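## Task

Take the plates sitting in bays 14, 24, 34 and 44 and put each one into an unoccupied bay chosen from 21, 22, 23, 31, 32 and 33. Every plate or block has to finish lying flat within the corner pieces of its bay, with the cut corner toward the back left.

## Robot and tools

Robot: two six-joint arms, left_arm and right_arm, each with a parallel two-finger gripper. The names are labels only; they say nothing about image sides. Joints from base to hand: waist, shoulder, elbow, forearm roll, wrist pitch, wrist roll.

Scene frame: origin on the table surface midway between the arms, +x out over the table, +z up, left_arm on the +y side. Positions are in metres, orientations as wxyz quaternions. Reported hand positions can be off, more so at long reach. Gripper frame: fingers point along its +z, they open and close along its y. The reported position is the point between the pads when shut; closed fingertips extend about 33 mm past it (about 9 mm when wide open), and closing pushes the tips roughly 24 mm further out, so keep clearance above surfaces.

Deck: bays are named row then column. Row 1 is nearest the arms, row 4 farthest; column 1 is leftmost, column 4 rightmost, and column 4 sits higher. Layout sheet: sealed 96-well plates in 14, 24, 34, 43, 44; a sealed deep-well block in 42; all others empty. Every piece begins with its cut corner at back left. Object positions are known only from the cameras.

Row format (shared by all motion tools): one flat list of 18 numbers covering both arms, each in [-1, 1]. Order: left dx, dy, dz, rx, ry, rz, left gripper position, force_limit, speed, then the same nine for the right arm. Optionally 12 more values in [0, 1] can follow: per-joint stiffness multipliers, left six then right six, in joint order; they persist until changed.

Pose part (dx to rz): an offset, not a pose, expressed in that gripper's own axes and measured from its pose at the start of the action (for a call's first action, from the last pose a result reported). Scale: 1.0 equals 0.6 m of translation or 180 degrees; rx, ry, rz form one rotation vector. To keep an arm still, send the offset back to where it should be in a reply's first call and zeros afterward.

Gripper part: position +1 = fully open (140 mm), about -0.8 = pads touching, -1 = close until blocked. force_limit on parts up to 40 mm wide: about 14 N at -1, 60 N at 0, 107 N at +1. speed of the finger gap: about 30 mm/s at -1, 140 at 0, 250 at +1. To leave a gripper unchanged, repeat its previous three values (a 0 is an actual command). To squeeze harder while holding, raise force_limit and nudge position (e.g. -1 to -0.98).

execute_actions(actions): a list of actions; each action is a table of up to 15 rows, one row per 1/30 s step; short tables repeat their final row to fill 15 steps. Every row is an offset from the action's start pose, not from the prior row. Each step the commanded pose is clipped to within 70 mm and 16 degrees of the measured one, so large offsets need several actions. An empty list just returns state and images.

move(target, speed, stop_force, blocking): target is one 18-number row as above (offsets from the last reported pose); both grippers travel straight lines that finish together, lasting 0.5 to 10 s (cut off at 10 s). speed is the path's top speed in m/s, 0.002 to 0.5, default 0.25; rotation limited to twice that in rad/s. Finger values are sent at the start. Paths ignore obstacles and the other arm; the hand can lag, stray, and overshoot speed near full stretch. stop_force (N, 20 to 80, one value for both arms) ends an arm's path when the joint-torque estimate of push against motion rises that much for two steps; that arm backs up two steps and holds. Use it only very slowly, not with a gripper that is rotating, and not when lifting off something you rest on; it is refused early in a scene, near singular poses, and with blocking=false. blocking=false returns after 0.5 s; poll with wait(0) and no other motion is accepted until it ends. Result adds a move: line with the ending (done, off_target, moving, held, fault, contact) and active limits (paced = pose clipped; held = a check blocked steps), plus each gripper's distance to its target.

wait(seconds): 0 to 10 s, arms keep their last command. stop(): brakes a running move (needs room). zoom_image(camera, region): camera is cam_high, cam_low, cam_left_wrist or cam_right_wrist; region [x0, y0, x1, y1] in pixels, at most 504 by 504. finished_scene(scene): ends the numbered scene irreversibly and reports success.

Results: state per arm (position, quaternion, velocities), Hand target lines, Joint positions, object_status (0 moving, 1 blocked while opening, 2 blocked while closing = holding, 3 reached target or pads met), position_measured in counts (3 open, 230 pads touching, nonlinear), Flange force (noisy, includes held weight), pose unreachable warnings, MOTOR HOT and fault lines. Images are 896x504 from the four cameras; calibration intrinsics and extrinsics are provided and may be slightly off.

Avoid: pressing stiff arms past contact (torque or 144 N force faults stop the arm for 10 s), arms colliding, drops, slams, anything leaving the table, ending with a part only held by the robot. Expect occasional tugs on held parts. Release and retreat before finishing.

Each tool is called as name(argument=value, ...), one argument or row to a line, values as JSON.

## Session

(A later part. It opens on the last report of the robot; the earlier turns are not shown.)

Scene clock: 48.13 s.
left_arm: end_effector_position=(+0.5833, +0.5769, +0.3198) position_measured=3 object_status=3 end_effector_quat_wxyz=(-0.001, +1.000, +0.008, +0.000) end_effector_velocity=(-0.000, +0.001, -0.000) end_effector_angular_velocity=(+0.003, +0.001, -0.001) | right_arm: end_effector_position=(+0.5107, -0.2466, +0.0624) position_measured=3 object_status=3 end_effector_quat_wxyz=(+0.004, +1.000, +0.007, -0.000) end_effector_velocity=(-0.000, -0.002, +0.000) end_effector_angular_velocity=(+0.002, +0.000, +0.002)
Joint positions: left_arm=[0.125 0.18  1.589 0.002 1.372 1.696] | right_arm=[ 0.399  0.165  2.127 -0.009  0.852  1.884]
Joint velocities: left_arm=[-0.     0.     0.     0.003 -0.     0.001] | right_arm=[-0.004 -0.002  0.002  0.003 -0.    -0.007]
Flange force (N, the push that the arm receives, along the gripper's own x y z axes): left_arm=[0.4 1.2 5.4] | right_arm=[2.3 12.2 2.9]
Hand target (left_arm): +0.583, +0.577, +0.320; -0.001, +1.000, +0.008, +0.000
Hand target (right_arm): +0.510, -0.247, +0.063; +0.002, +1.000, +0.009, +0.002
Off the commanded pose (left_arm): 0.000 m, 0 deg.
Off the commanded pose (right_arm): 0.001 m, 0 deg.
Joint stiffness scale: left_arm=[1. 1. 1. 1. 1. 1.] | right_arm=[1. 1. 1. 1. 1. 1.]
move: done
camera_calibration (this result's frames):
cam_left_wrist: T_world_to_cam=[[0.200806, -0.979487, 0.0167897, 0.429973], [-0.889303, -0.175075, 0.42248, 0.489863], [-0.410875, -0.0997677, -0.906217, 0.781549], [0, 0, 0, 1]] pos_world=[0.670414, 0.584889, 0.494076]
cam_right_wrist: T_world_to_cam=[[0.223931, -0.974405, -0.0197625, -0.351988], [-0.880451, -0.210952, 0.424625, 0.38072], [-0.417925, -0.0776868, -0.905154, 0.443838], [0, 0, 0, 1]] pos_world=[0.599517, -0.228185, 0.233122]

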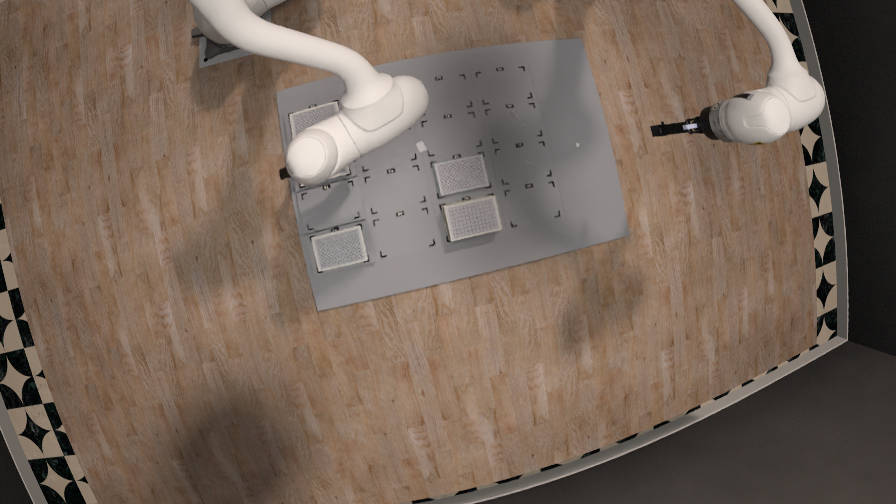

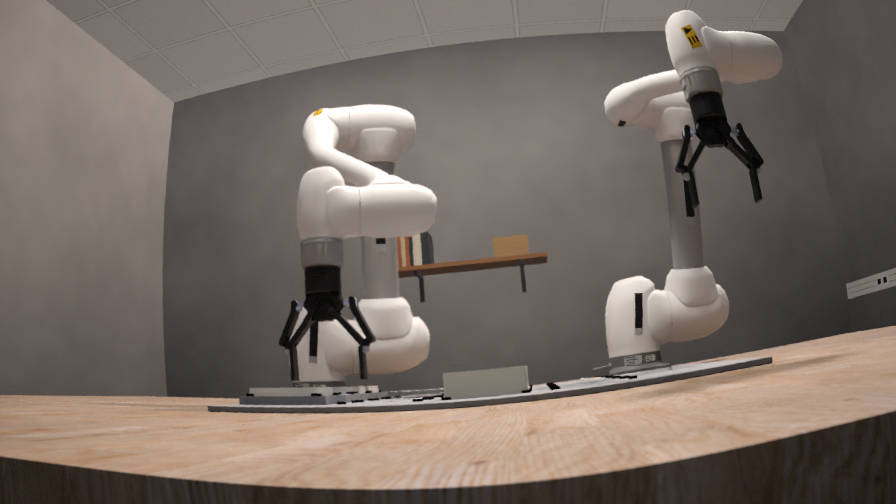

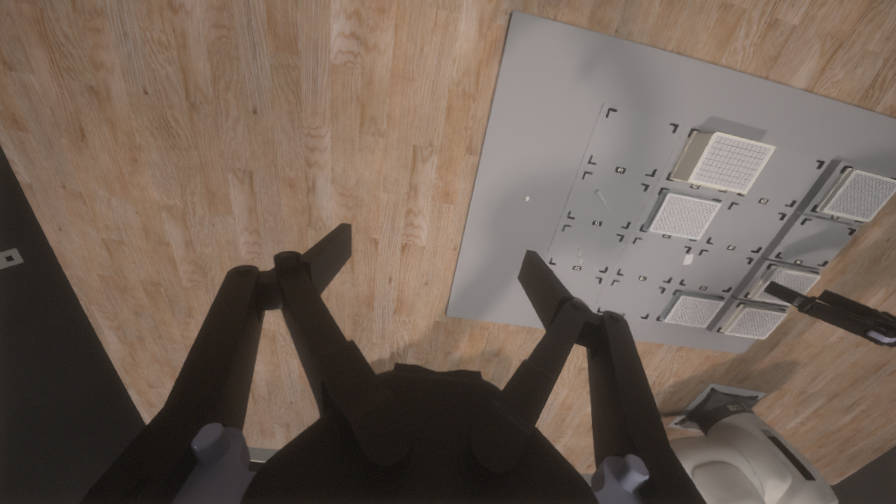

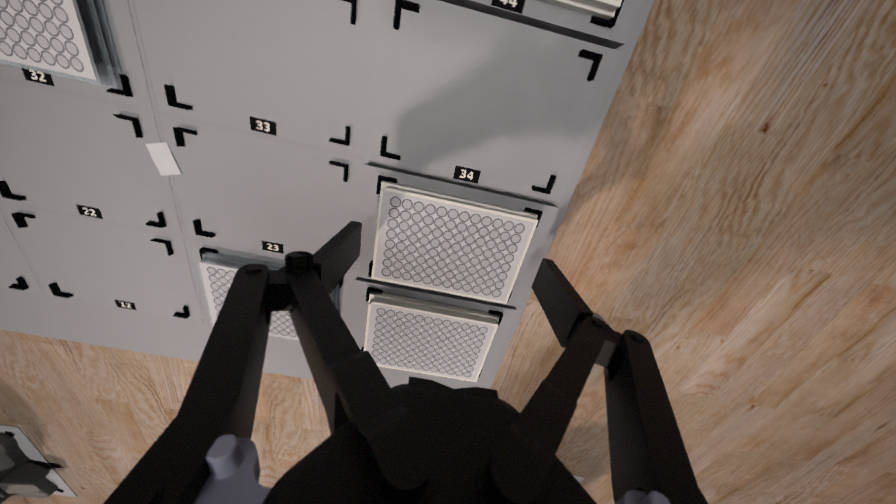

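move(
  target=[0,0,0,0,0,0,1,0,0, 0.002,-0.001,0.0375,0.003,0,-0.002,1,0,-0.5],
  speed=0.05,
)

move(
  target=[0,0,0,0,0,0,1,0,0, 0,0,-0.005,0,0,0,-1,0,-0.8],
  speed=0.02,
)

zoom_image(
  camera="cam_right_wrist",
  region=[310,140,610,340],
)

move(
  target=[0,0,0,0,0,0,1,0,0, 0.002,0,-0.033,0,0,0,-1,0,-0.8],
  speed=0.05,
)

Scene clock: 54.70 s.
left_arm: end_effector_position=(+0.5833, +0.5769, +0.3198) position_measured=3 object_status=3 end_effector_quat_wxyz=(-0.001, +1.000, +0.008, +0.000) end_effector_velocity=(-0.000, +0.001, +0.001) end_effector_angular_velocity=(+0.001, -0.000, +0.000) | right_arm: end_effector_position=(+0.5136, -0.2454, +0.0443) position_measured=3 object_status=3 end_effector_quat_wxyz=(-0.001, +1.000, +0.008, +0.002) end_effector_velocity=(+0.000, +0.000, -0.002) end_effector_angular_velocity=(+0.002, -0.000, -0.000)
Joint positions: left_arm=[0.125 0.18  1.589 0.002 1.372 1.696] | right_arm=[0.395 0.189 2.14  0.    0.808 1.871]
Joint velocities: left_arm=[ 0.    -0.001 -0.     0.001  0.001  0.   ] | right_arm=[-0.001  0.003  0.002  0.002 -0.005 -0.002]
Flange force (N, the push that the arm receives, along the gripper's own x y z axes): left_arm=[-1.4 0.4 5.0] | right_arm=[4.7 7.7 5.3]
Hand target (left_arm): +0.583, +0.577, +0.320; -0.001, +1.000, +0.008, +0.000
Hand target (right_arm): +0.512, -0.246, +0.040; -0.001, +1.000, +0.010, -0.000
Off the commanded pose (left_arm): 0.000 m, 0 deg.
Off the commanded pose (right_arm): 0.005 m, 0 deg.
Joint stiffness scale: left_arm=[1. 1. 1. 1. 1. 1.] | right_arm=[1. 1. 1. 1. 1. 1.]
move: off_target (right_arm)
camera_calibration (this result's frames):
cam_left_wrist: T_world_to_cam=[[0.200806, -0.979487, 0.0167898, 0.429973], [-0.889302, -0.175075, 0.422481, 0.489863], [-0.410875, -0.0997679, -0.906216, 0.781549], [0, 0, 0, 1]] pos_world=[0.670414, 0.584889, 0.494076]
cam_right_wrist: T_world_to_cam=[[0.226571, -0.973608, -0.027431, -0.352662], [-0.881645, -0.216977, 0.419075, 0.390626], [-0.413967, -0.070766, -0.907537, 0.428444], [0, 0, 0, 1]] pos_world=[0.601658, -0.228278, 0.215454]

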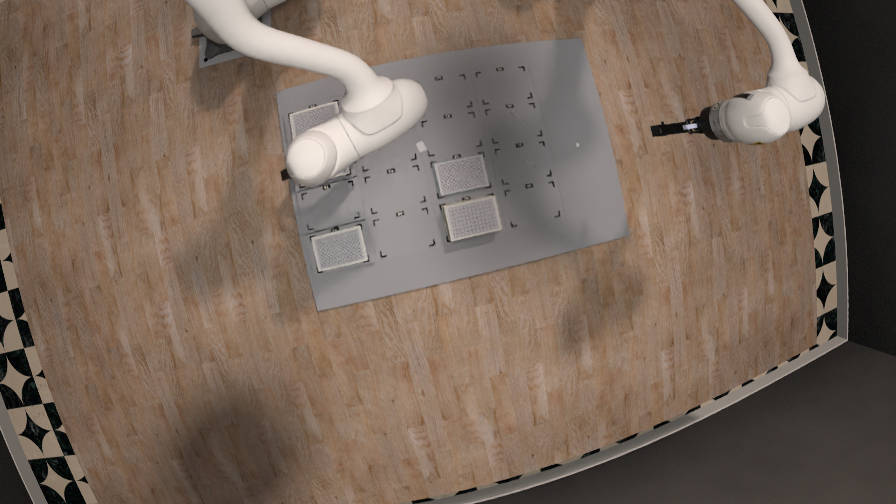

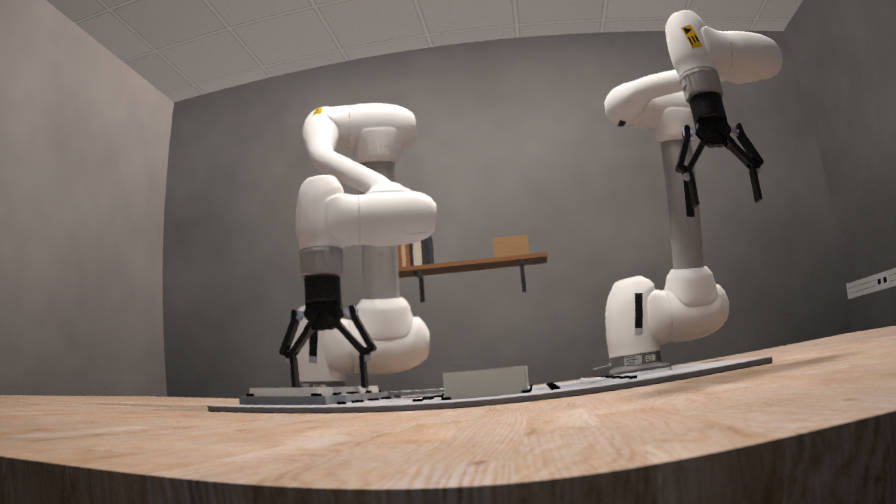

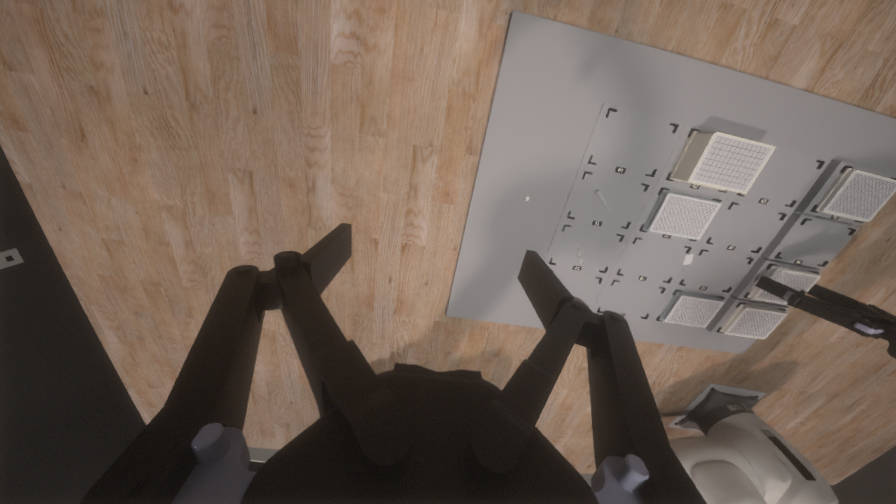

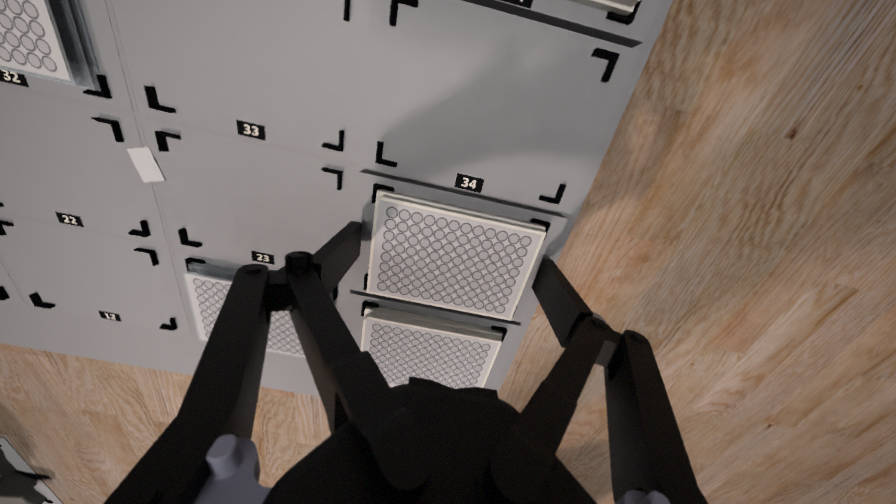

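Scene clock: 55.40 s.
left_arm: end_effector_position=(+0.5833, +0.5769, +0.3198) position_measured=3 object_status=3 end_effector_quat_wxyz=(-0.001, +1.000, +0.008, +0.000) end_effector_velocity=(+0.000, -0.000, -0.000) end_effector_angular_velocity=(-0.000, +0.001, -0.001) | right_arm: end_effector_position=(+0.5137, -0.2458, +0.0457) position_measured=39 object_status=2 end_effector_quat_wxyz=(-0.000, +1.000, +0.009, +0.002) end_effector_velocity=(-0.000, +0.001, -0.000) end_effector_angular_velocity=(+0.002, +0.001, -0.002)
Joint positions: left_arm=[0.125 0.18  1.589 0.002 1.372 1.696] | right_arm=[ 0.395  0.187  2.139 -0.001  0.811  1.871]
Joint velocities: left_arm=[-0.001  0.001  0.    -0.     0.     0.   ] | right_arm=[ 0.     0.     0.     0.003 -0.     0.   ]
Flange force (N, the push that the arm receives, along the gripper's own x y z axes): left_arm=[-0.4 0.5 5.4] | right_arm=[0.3 20.3 -23.0]
Hand target (left_arm): +0.583, +0.577, +0.320; -0.001, +1.000, +0.008, +0.000
Hand target (right_arm): +0.514, -0.245, +0.047; -0.001, +1.000, +0.008, +0.002
Off the commanded pose (left_arm): 0.000 m, 0 deg.
Off the commanded pose (right_arm): 0.002 m, 0 deg.
Joint stiffness scale: left_arm=[1. 1. 1. 1. 1. 1.] | right_arm=[1. 1. 1. 1. 1. 1.]
move: done
camera_calibration (this result's frames):
cam_left_wrist: T_world_to_cam=[[0.200806, -0.979487, 0.0167899, 0.429973], [-0.889303, -0.175075, 0.42248, 0.489863], [-0.410875, -0.0997678, -0.906216, 0.781549], [0, 0, 0, 1]] pos_world=[0.670414, 0.584889, 0.494076]
cam_right_wrist: T_world_to_cam=[[0.227487, -0.973422, -0.0264331, -0.35342], [-0.881442, -0.217377, 0.419293, 0.389773], [-0.413895, -0.0720843, -0.907466, 0.429445], [0, 0, 0, 1]] pos_world=[0.601705, -0.228343, 0.216936]

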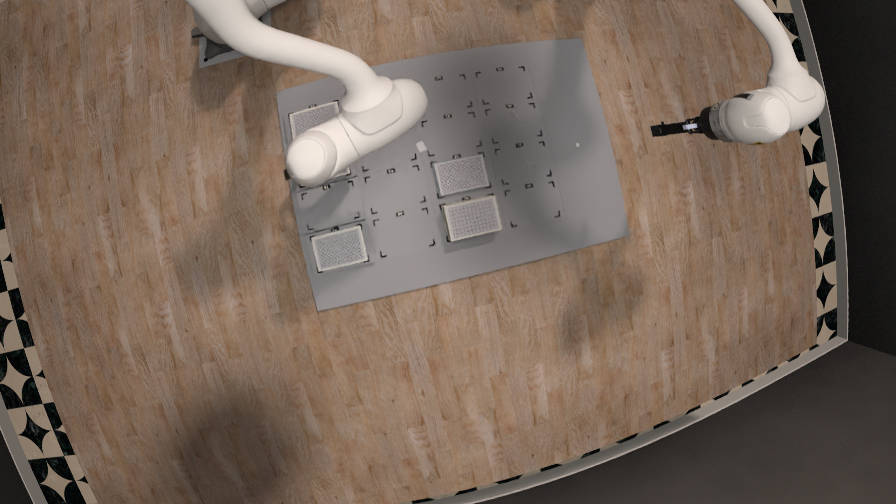

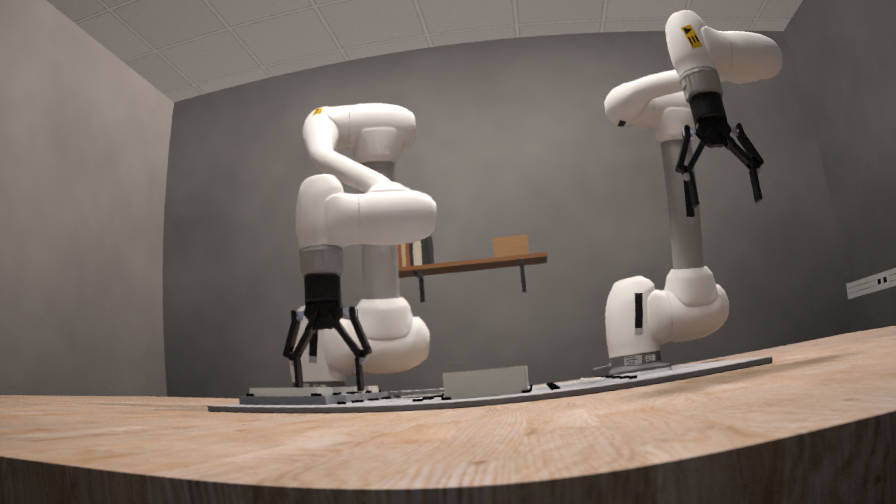

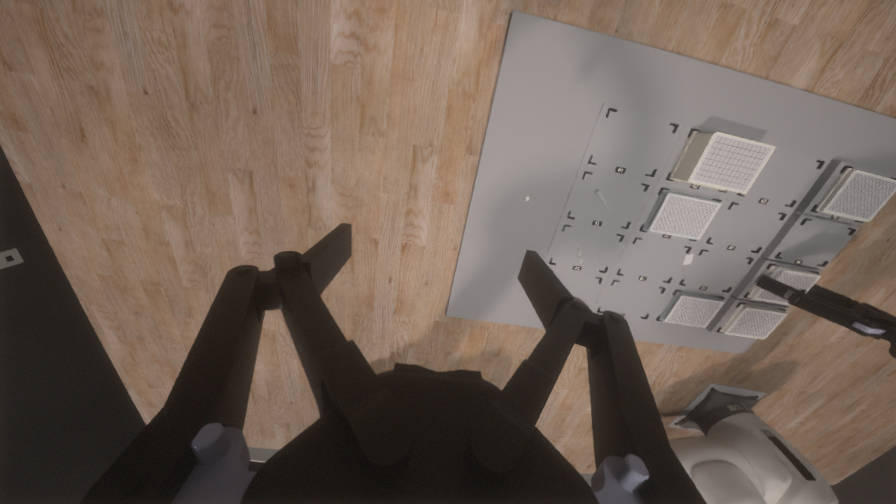

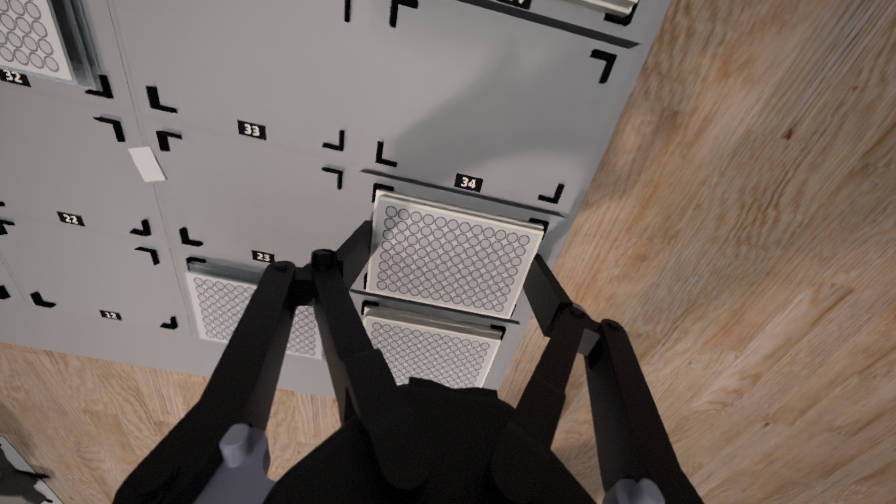

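Region (310, 140, 610, 340) of cam_right_wrist's 896x504 image, scaled by 1.680, with more detail than that image has.

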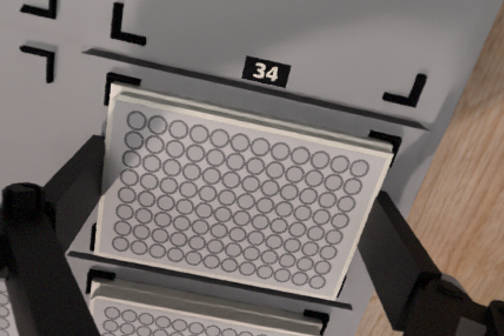

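Scene clock: 56.20 s.
left_arm: end_effector_position=(+0.5833, +0.5769, +0.3198) position_measured=3 object_status=3 end_effector_quat_wxyz=(-0.001, +1.000, +0.008, +0.000) end_effector_velocity=(-0.000, -0.000, -0.001) end_effector_angular_velocity=(-0.001, +0.002, +0.000) | right_arm: end_effector_position=(+0.5130, -0.2460, +0.0612) position_measured=40 object_status=2 end_effector_quat_wxyz=(+0.001, +1.000, +0.009, +0.000) end_effector_velocity=(+0.000, -0.000, +0.002) end_effector_angular_velocity=(-0.001, +0.000, +0.001)
Joint positions: left_arm=[0.125 0.18  1.589 0.002 1.372 1.696] | right_arm=[ 0.395  0.168  2.126 -0.001  0.847  1.871]
Joint velocities: left_arm=[-0.     0.001  0.    -0.001  0.001 -0.001] | right_arm=[ 0.    -0.002 -0.003 -0.001  0.006 -0.   ]
Flange force (N, the push that the arm receives, along the gripper's own x y z axes): left_arm=[0.6 1.4 6.0] | right_arm=[1.8 8.3 5.0]
Hand target (left_arm): +0.583, +0.577, +0.320; -0.001, +1.000, +0.008, +0.000
Hand target (right_arm): +0.515, -0.246, +0.066; -0.000, +1.000, +0.009, +0.002
Off the commanded pose (left_arm): 0.000 m, 0 deg.
Off the commanded pose (right_arm): 0.005 m, 0 deg.
Joint stiffness scale: left_arm=[1. 1. 1. 1. 1. 1.] | right_arm=[1. 1. 1. 1. 1. 1.]
move: off_target (right_arm)
camera_calibration (this result's frames):
cam_left_wrist: T_world_to_cam=[[0.200806, -0.979487, 0.0167897, 0.429973], [-0.889302, -0.175075, 0.422481, 0.489863], [-0.410875, -0.0997677, -0.906216, 0.781549], [0, 0, 0, 1]] pos_world=[0.670414, 0.584889, 0.494076]
cam_right_wrist: T_world_to_cam=[[0.227442, -0.973445, -0.0259602, -0.353135], [-0.879876, -0.216857, 0.422836, 0.38173], [-0.417238, -0.0733291, -0.905834, 0.444418], [0, 0, 0, 1]] pos_world=[0.601621, -0.228388, 0.231992]

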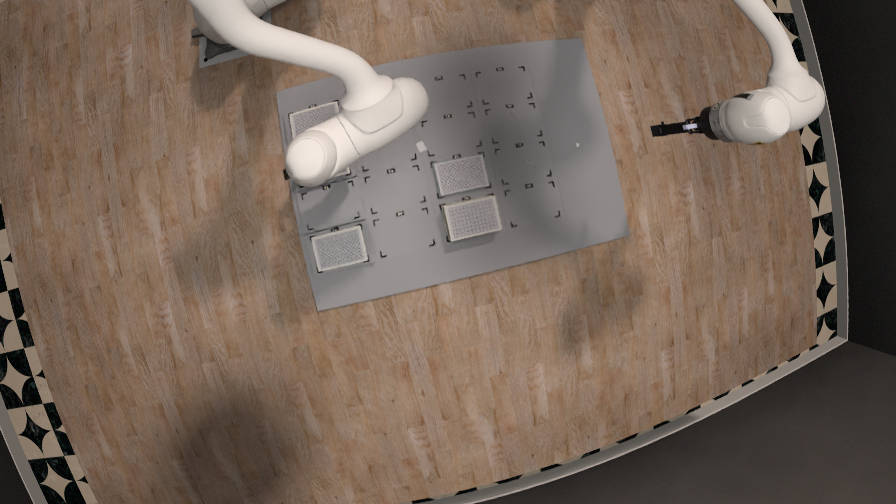

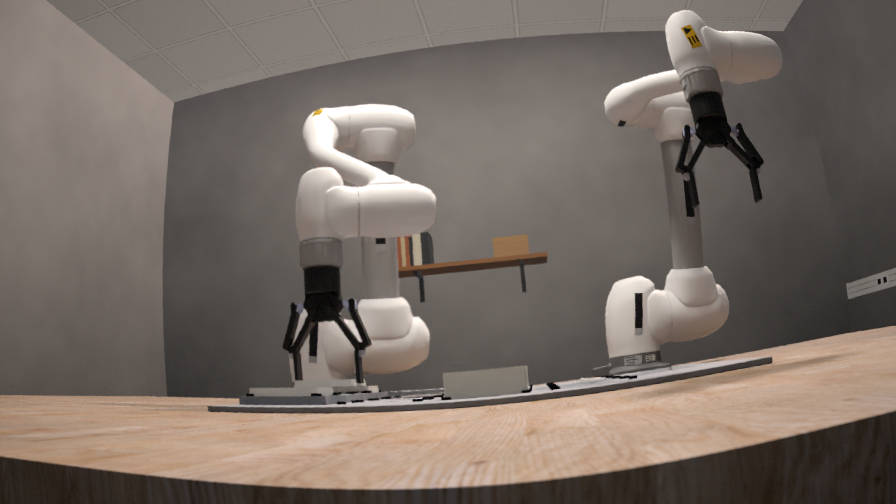

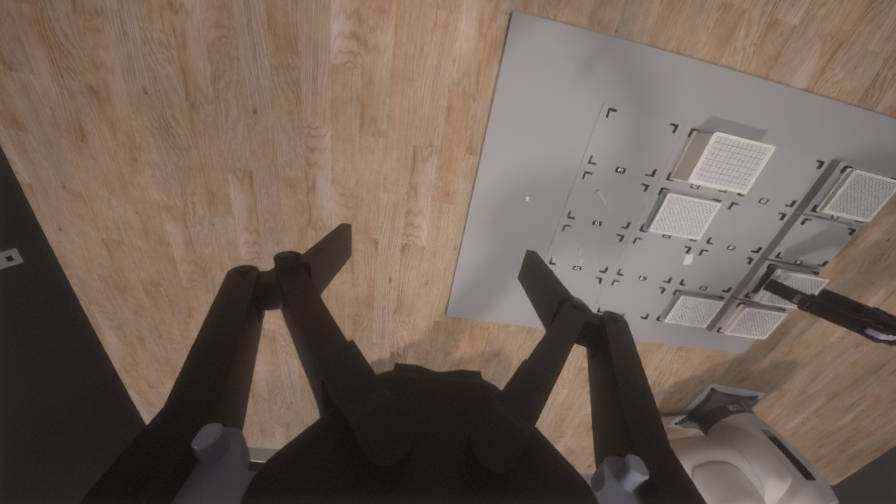

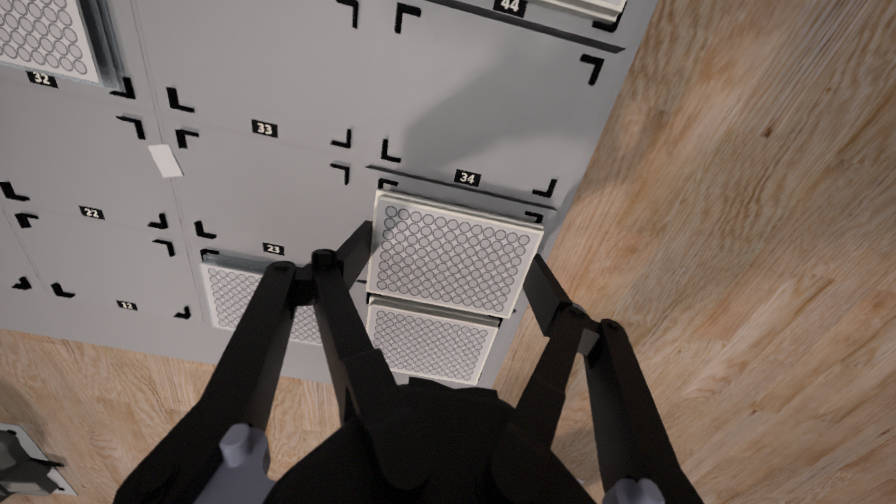

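move(
  target=[0,0,0,0,0,0,1,0,0, 0.0094,-0.5475,0.027,0,0,0.0015,-1,0,-0.8],
  speed=0.3,
)

zoom_image(
  camera="cam_right_wrist",
  region=[310,140,610,340],
)

Scene clock: 61.03 s.
left_arm: end_effector_position=(+0.5833, +0.5769, +0.3198) position_measured=3 object_status=3 end_effector_quat_wxyz=(-0.001, +1.000, +0.008, +0.000) end_effector_velocity=(-0.000, +0.000, +0.001) end_effector_angular_velocity=(-0.000, -0.002, +0.001) | right_arm: end_effector_position=(+0.5129, +0.0820, +0.0458) position_measured=40 object_status=2 end_effector_quat_wxyz=(-0.002, +1.000, +0.009, +0.001) end_effector_velocity=(+0.000, +0.002, -0.000) end_effector_angular_velocity=(-0.001, -0.000, -0.000)
Joint positions: left_arm=[0.125 0.18  1.589 0.002 1.372 1.696] | right_arm=[0.851 0.44  1.773 0.002 0.923 2.326]
Joint velocities: left_arm=[ 0.001 -0.002 -0.    -0.001 -0.     0.   ] | right_arm=[ 0.002  0.002 -0.003 -0.001  0.002  0.003]
Flange force (N, the push that the arm receives, along the gripper's own x y z axes): left_arm=[-1.1 1.1 5.1] | right_arm=[4.1 1.2 0.8]
Hand target (left_arm): +0.583, +0.577, +0.320; -0.001, +1.000, +0.008, +0.000
Hand target (right_arm): +0.513, +0.083, +0.045; +0.000, +1.000, +0.007, +0.000
Off the commanded pose (left_arm): 0.000 m, 0 deg.
Off the commanded pose (right_arm): 0.001 m, 0 deg.
Joint stiffness scale: left_arm=[1. 1. 1. 1. 1. 1.] | right_arm=[1. 1. 1. 1. 1. 1.]
move: done
camera_calibration (this result's frames):
cam_left_wrist: T_world_to_cam=[[0.200806, -0.979487, 0.0167898, 0.429973], [-0.889303, -0.175075, 0.42248, 0.489863], [-0.410875, -0.0997677, -0.906217, 0.781549], [0, 0, 0, 1]] pos_world=[0.670414, 0.584889, 0.494076]
cam_right_wrist: T_world_to_cam=[[0.226695, -0.973477, -0.0308542, -0.0336224], [-0.881068, -0.218472, 0.419511, 0.46017], [-0.415125, -0.0679166, -0.907226, 0.453114], [0, 0, 0, 1]] pos_world=[0.601162, 0.0985777, 0.216993]

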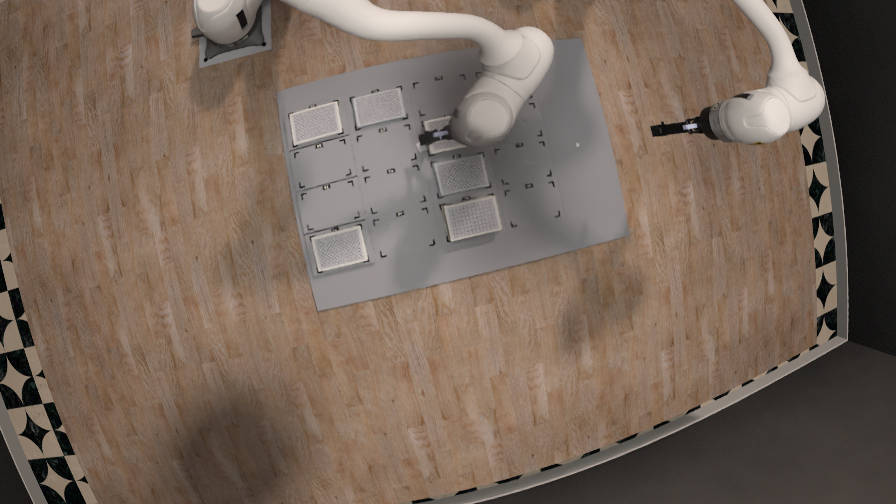

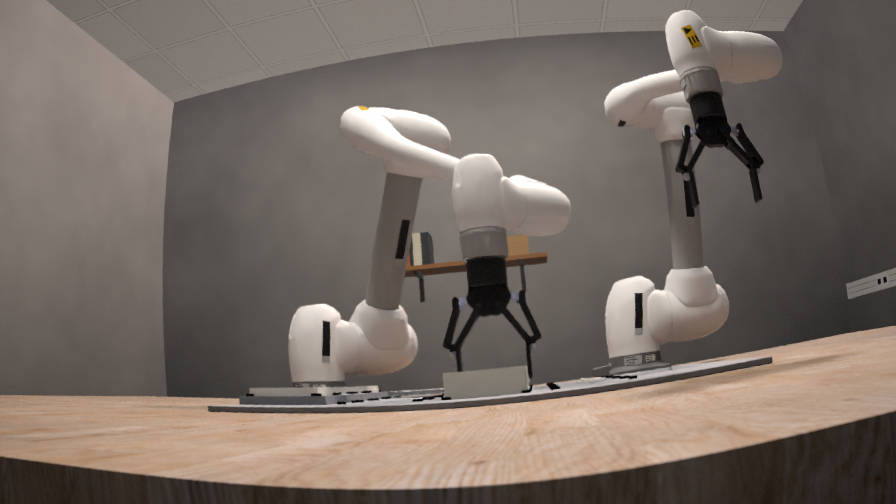

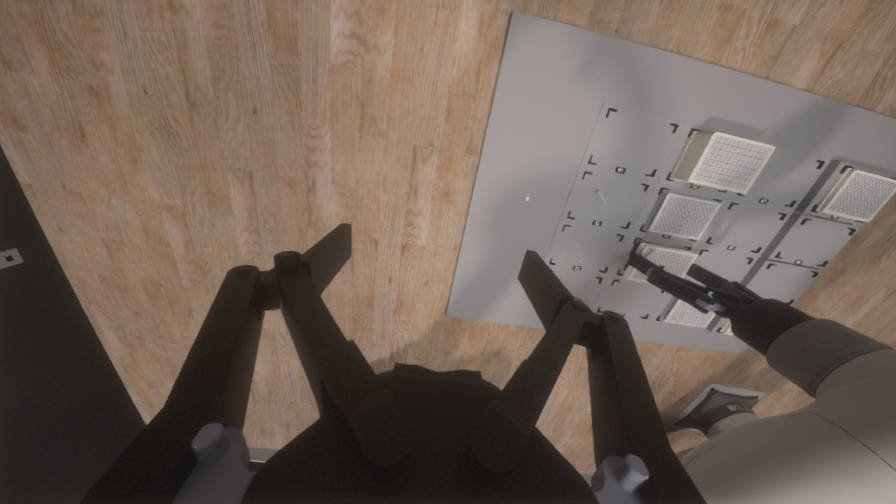

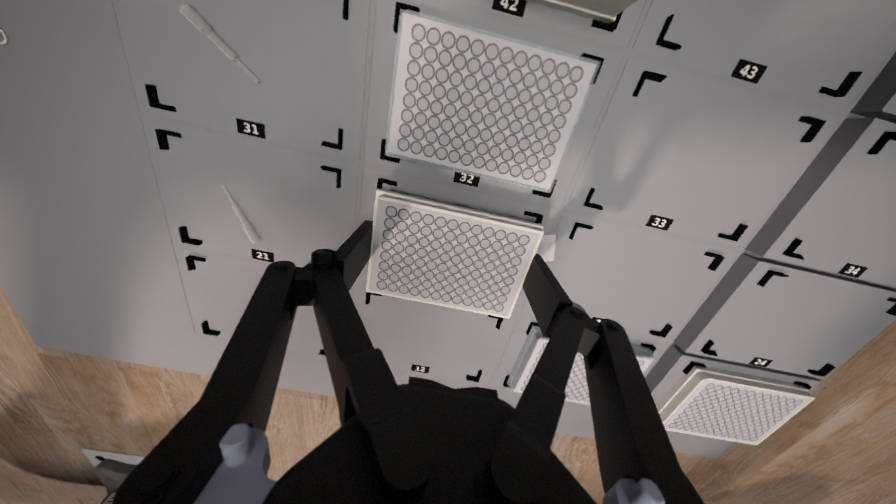

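Region (310, 140, 610, 340) of cam_right_wrist's 896x504 image, scaled by 1.680, with more detail than that image has.

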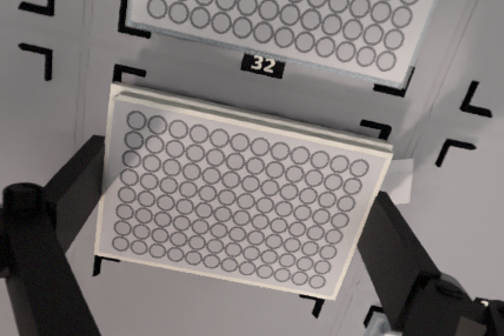

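move(
  target=[0,0,0,0,0,0,1,0,0, 0,0.0015,0.0365,-0.002,0,0,-1,0,-0.8],
  speed=0.015,
)

zoom_image(
  camera="cam_right_wrist",
  region=[310,140,610,340],
)

Scene clock: 65.93 s.
left_arm: end_effector_position=(+0.5833, +0.5769, +0.3198) position_measured=3 object_status=3 end_effector_quat_wxyz=(-0.001, +1.000, +0.008, +0.000) end_effector_velocity=(-0.000, -0.000, +0.000) end_effector_angular_velocity=(-0.000, -0.001, +0.000) | right_arm: end_effector_position=(+0.5143, +0.0825, +0.0315) position_measured=40 object_status=2 end_effector_quat_wxyz=(-0.002, +1.000, +0.009, +0.002) end_effector_velocity=(-0.000, -0.001, -0.001) end_effector_angular_velocity=(-0.001, +0.001, -0.001)
Joint positions: left_arm=[0.125 0.18  1.589 0.002 1.372 1.696] | right_arm=[ 0.851  0.457  1.779 -0.001  0.901  2.326]
Joint velocities: left_arm=[ 0.    -0.001  0.    -0.001 -0.001  0.   ] | right_arm=[-0.001  0.     0.001 -0.    -0.     0.   ]
Flange force (N, the push that the arm receives, along the gripper's own x y z axes): left_arm=[-1.2 1.7 6.1] | right_arm=[-0.9 5.8 -16.5]
Hand target (left_arm): +0.583, +0.577, +0.320; -0.001, +1.000, +0.008, +0.000
Hand target (right_arm): +0.513, +0.081, +0.024; +0.001, +1.000, +0.009, +0.001
Off the commanded pose (left_arm): 0.000 m, 0 deg.
Off the commanded pose (right_arm): 0.008 m, 0 deg.
Joint stiffness scale: left_arm=[1. 1. 1. 1. 1. 1.] | right_arm=[1. 1. 1. 1. 1. 1.]
move: off_target (right_arm)
camera_calibration (this result's frames):
cam_left_wrist: T_world_to_cam=[[0.200806, -0.979487, 0.0167897, 0.429973], [-0.889303, -0.175075, 0.42248, 0.489863], [-0.410875, -0.0997676, -0.906217, 0.781549], [0, 0, 0, 1]] pos_world=[0.670414, 0.584889, 0.494076]
cam_right_wrist: T_world_to_cam=[[0.228202, -0.973181, -0.0290233, -0.0346611], [-0.881369, -0.219155, 0.41852, 0.467777], [-0.413657, -0.0699269, -0.907744, 0.440102], [0, 0, 0, 1]] pos_world=[0.602246, 0.0995589, 0.202719]

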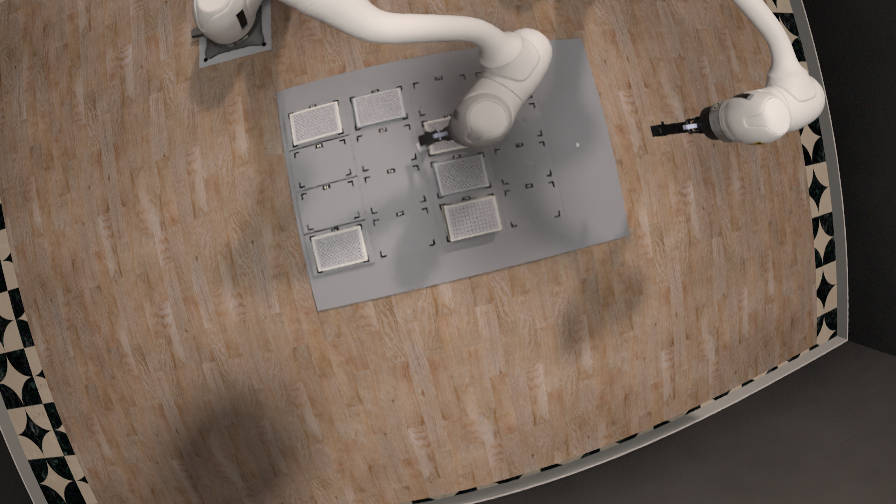

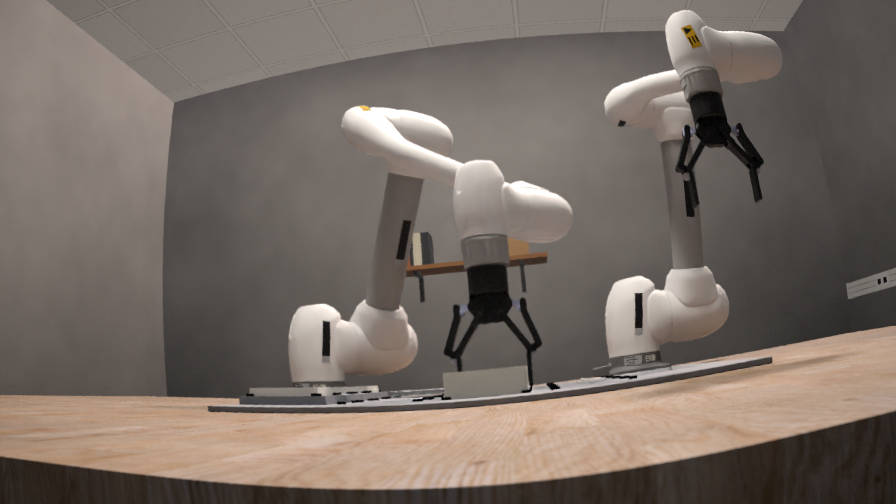

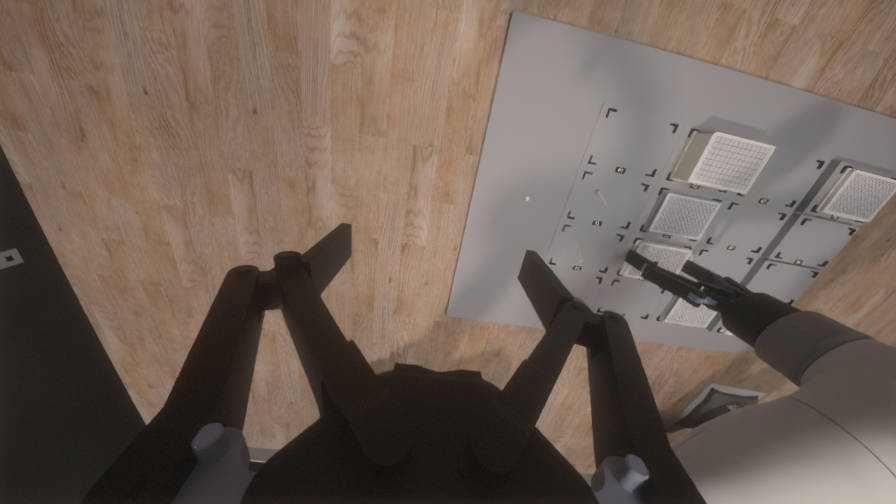

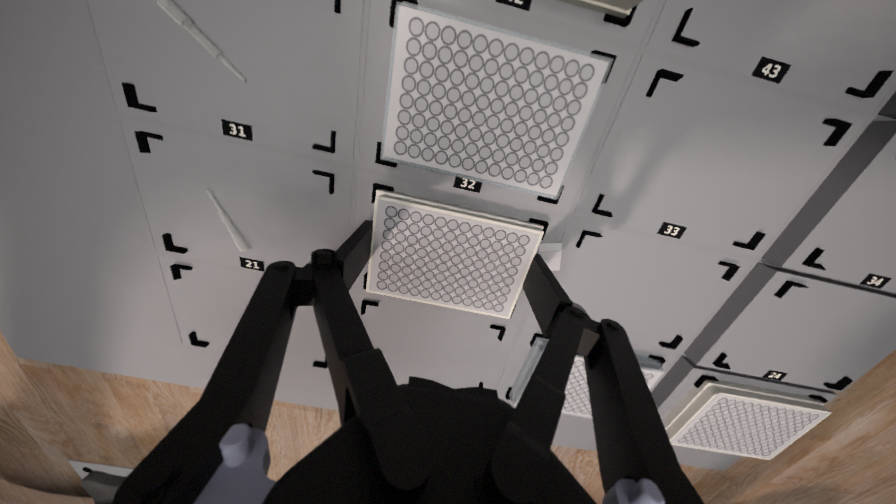

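Region (310, 140, 610, 340) of cam_right_wrist's 896x504 image, scaled by 1.680, with more detail than that image has.

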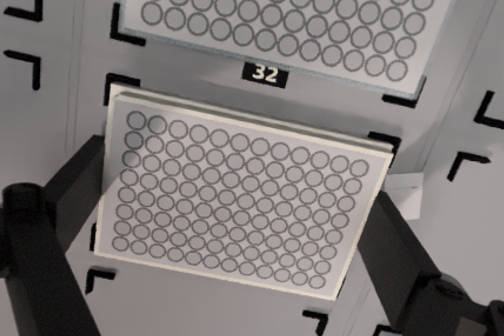

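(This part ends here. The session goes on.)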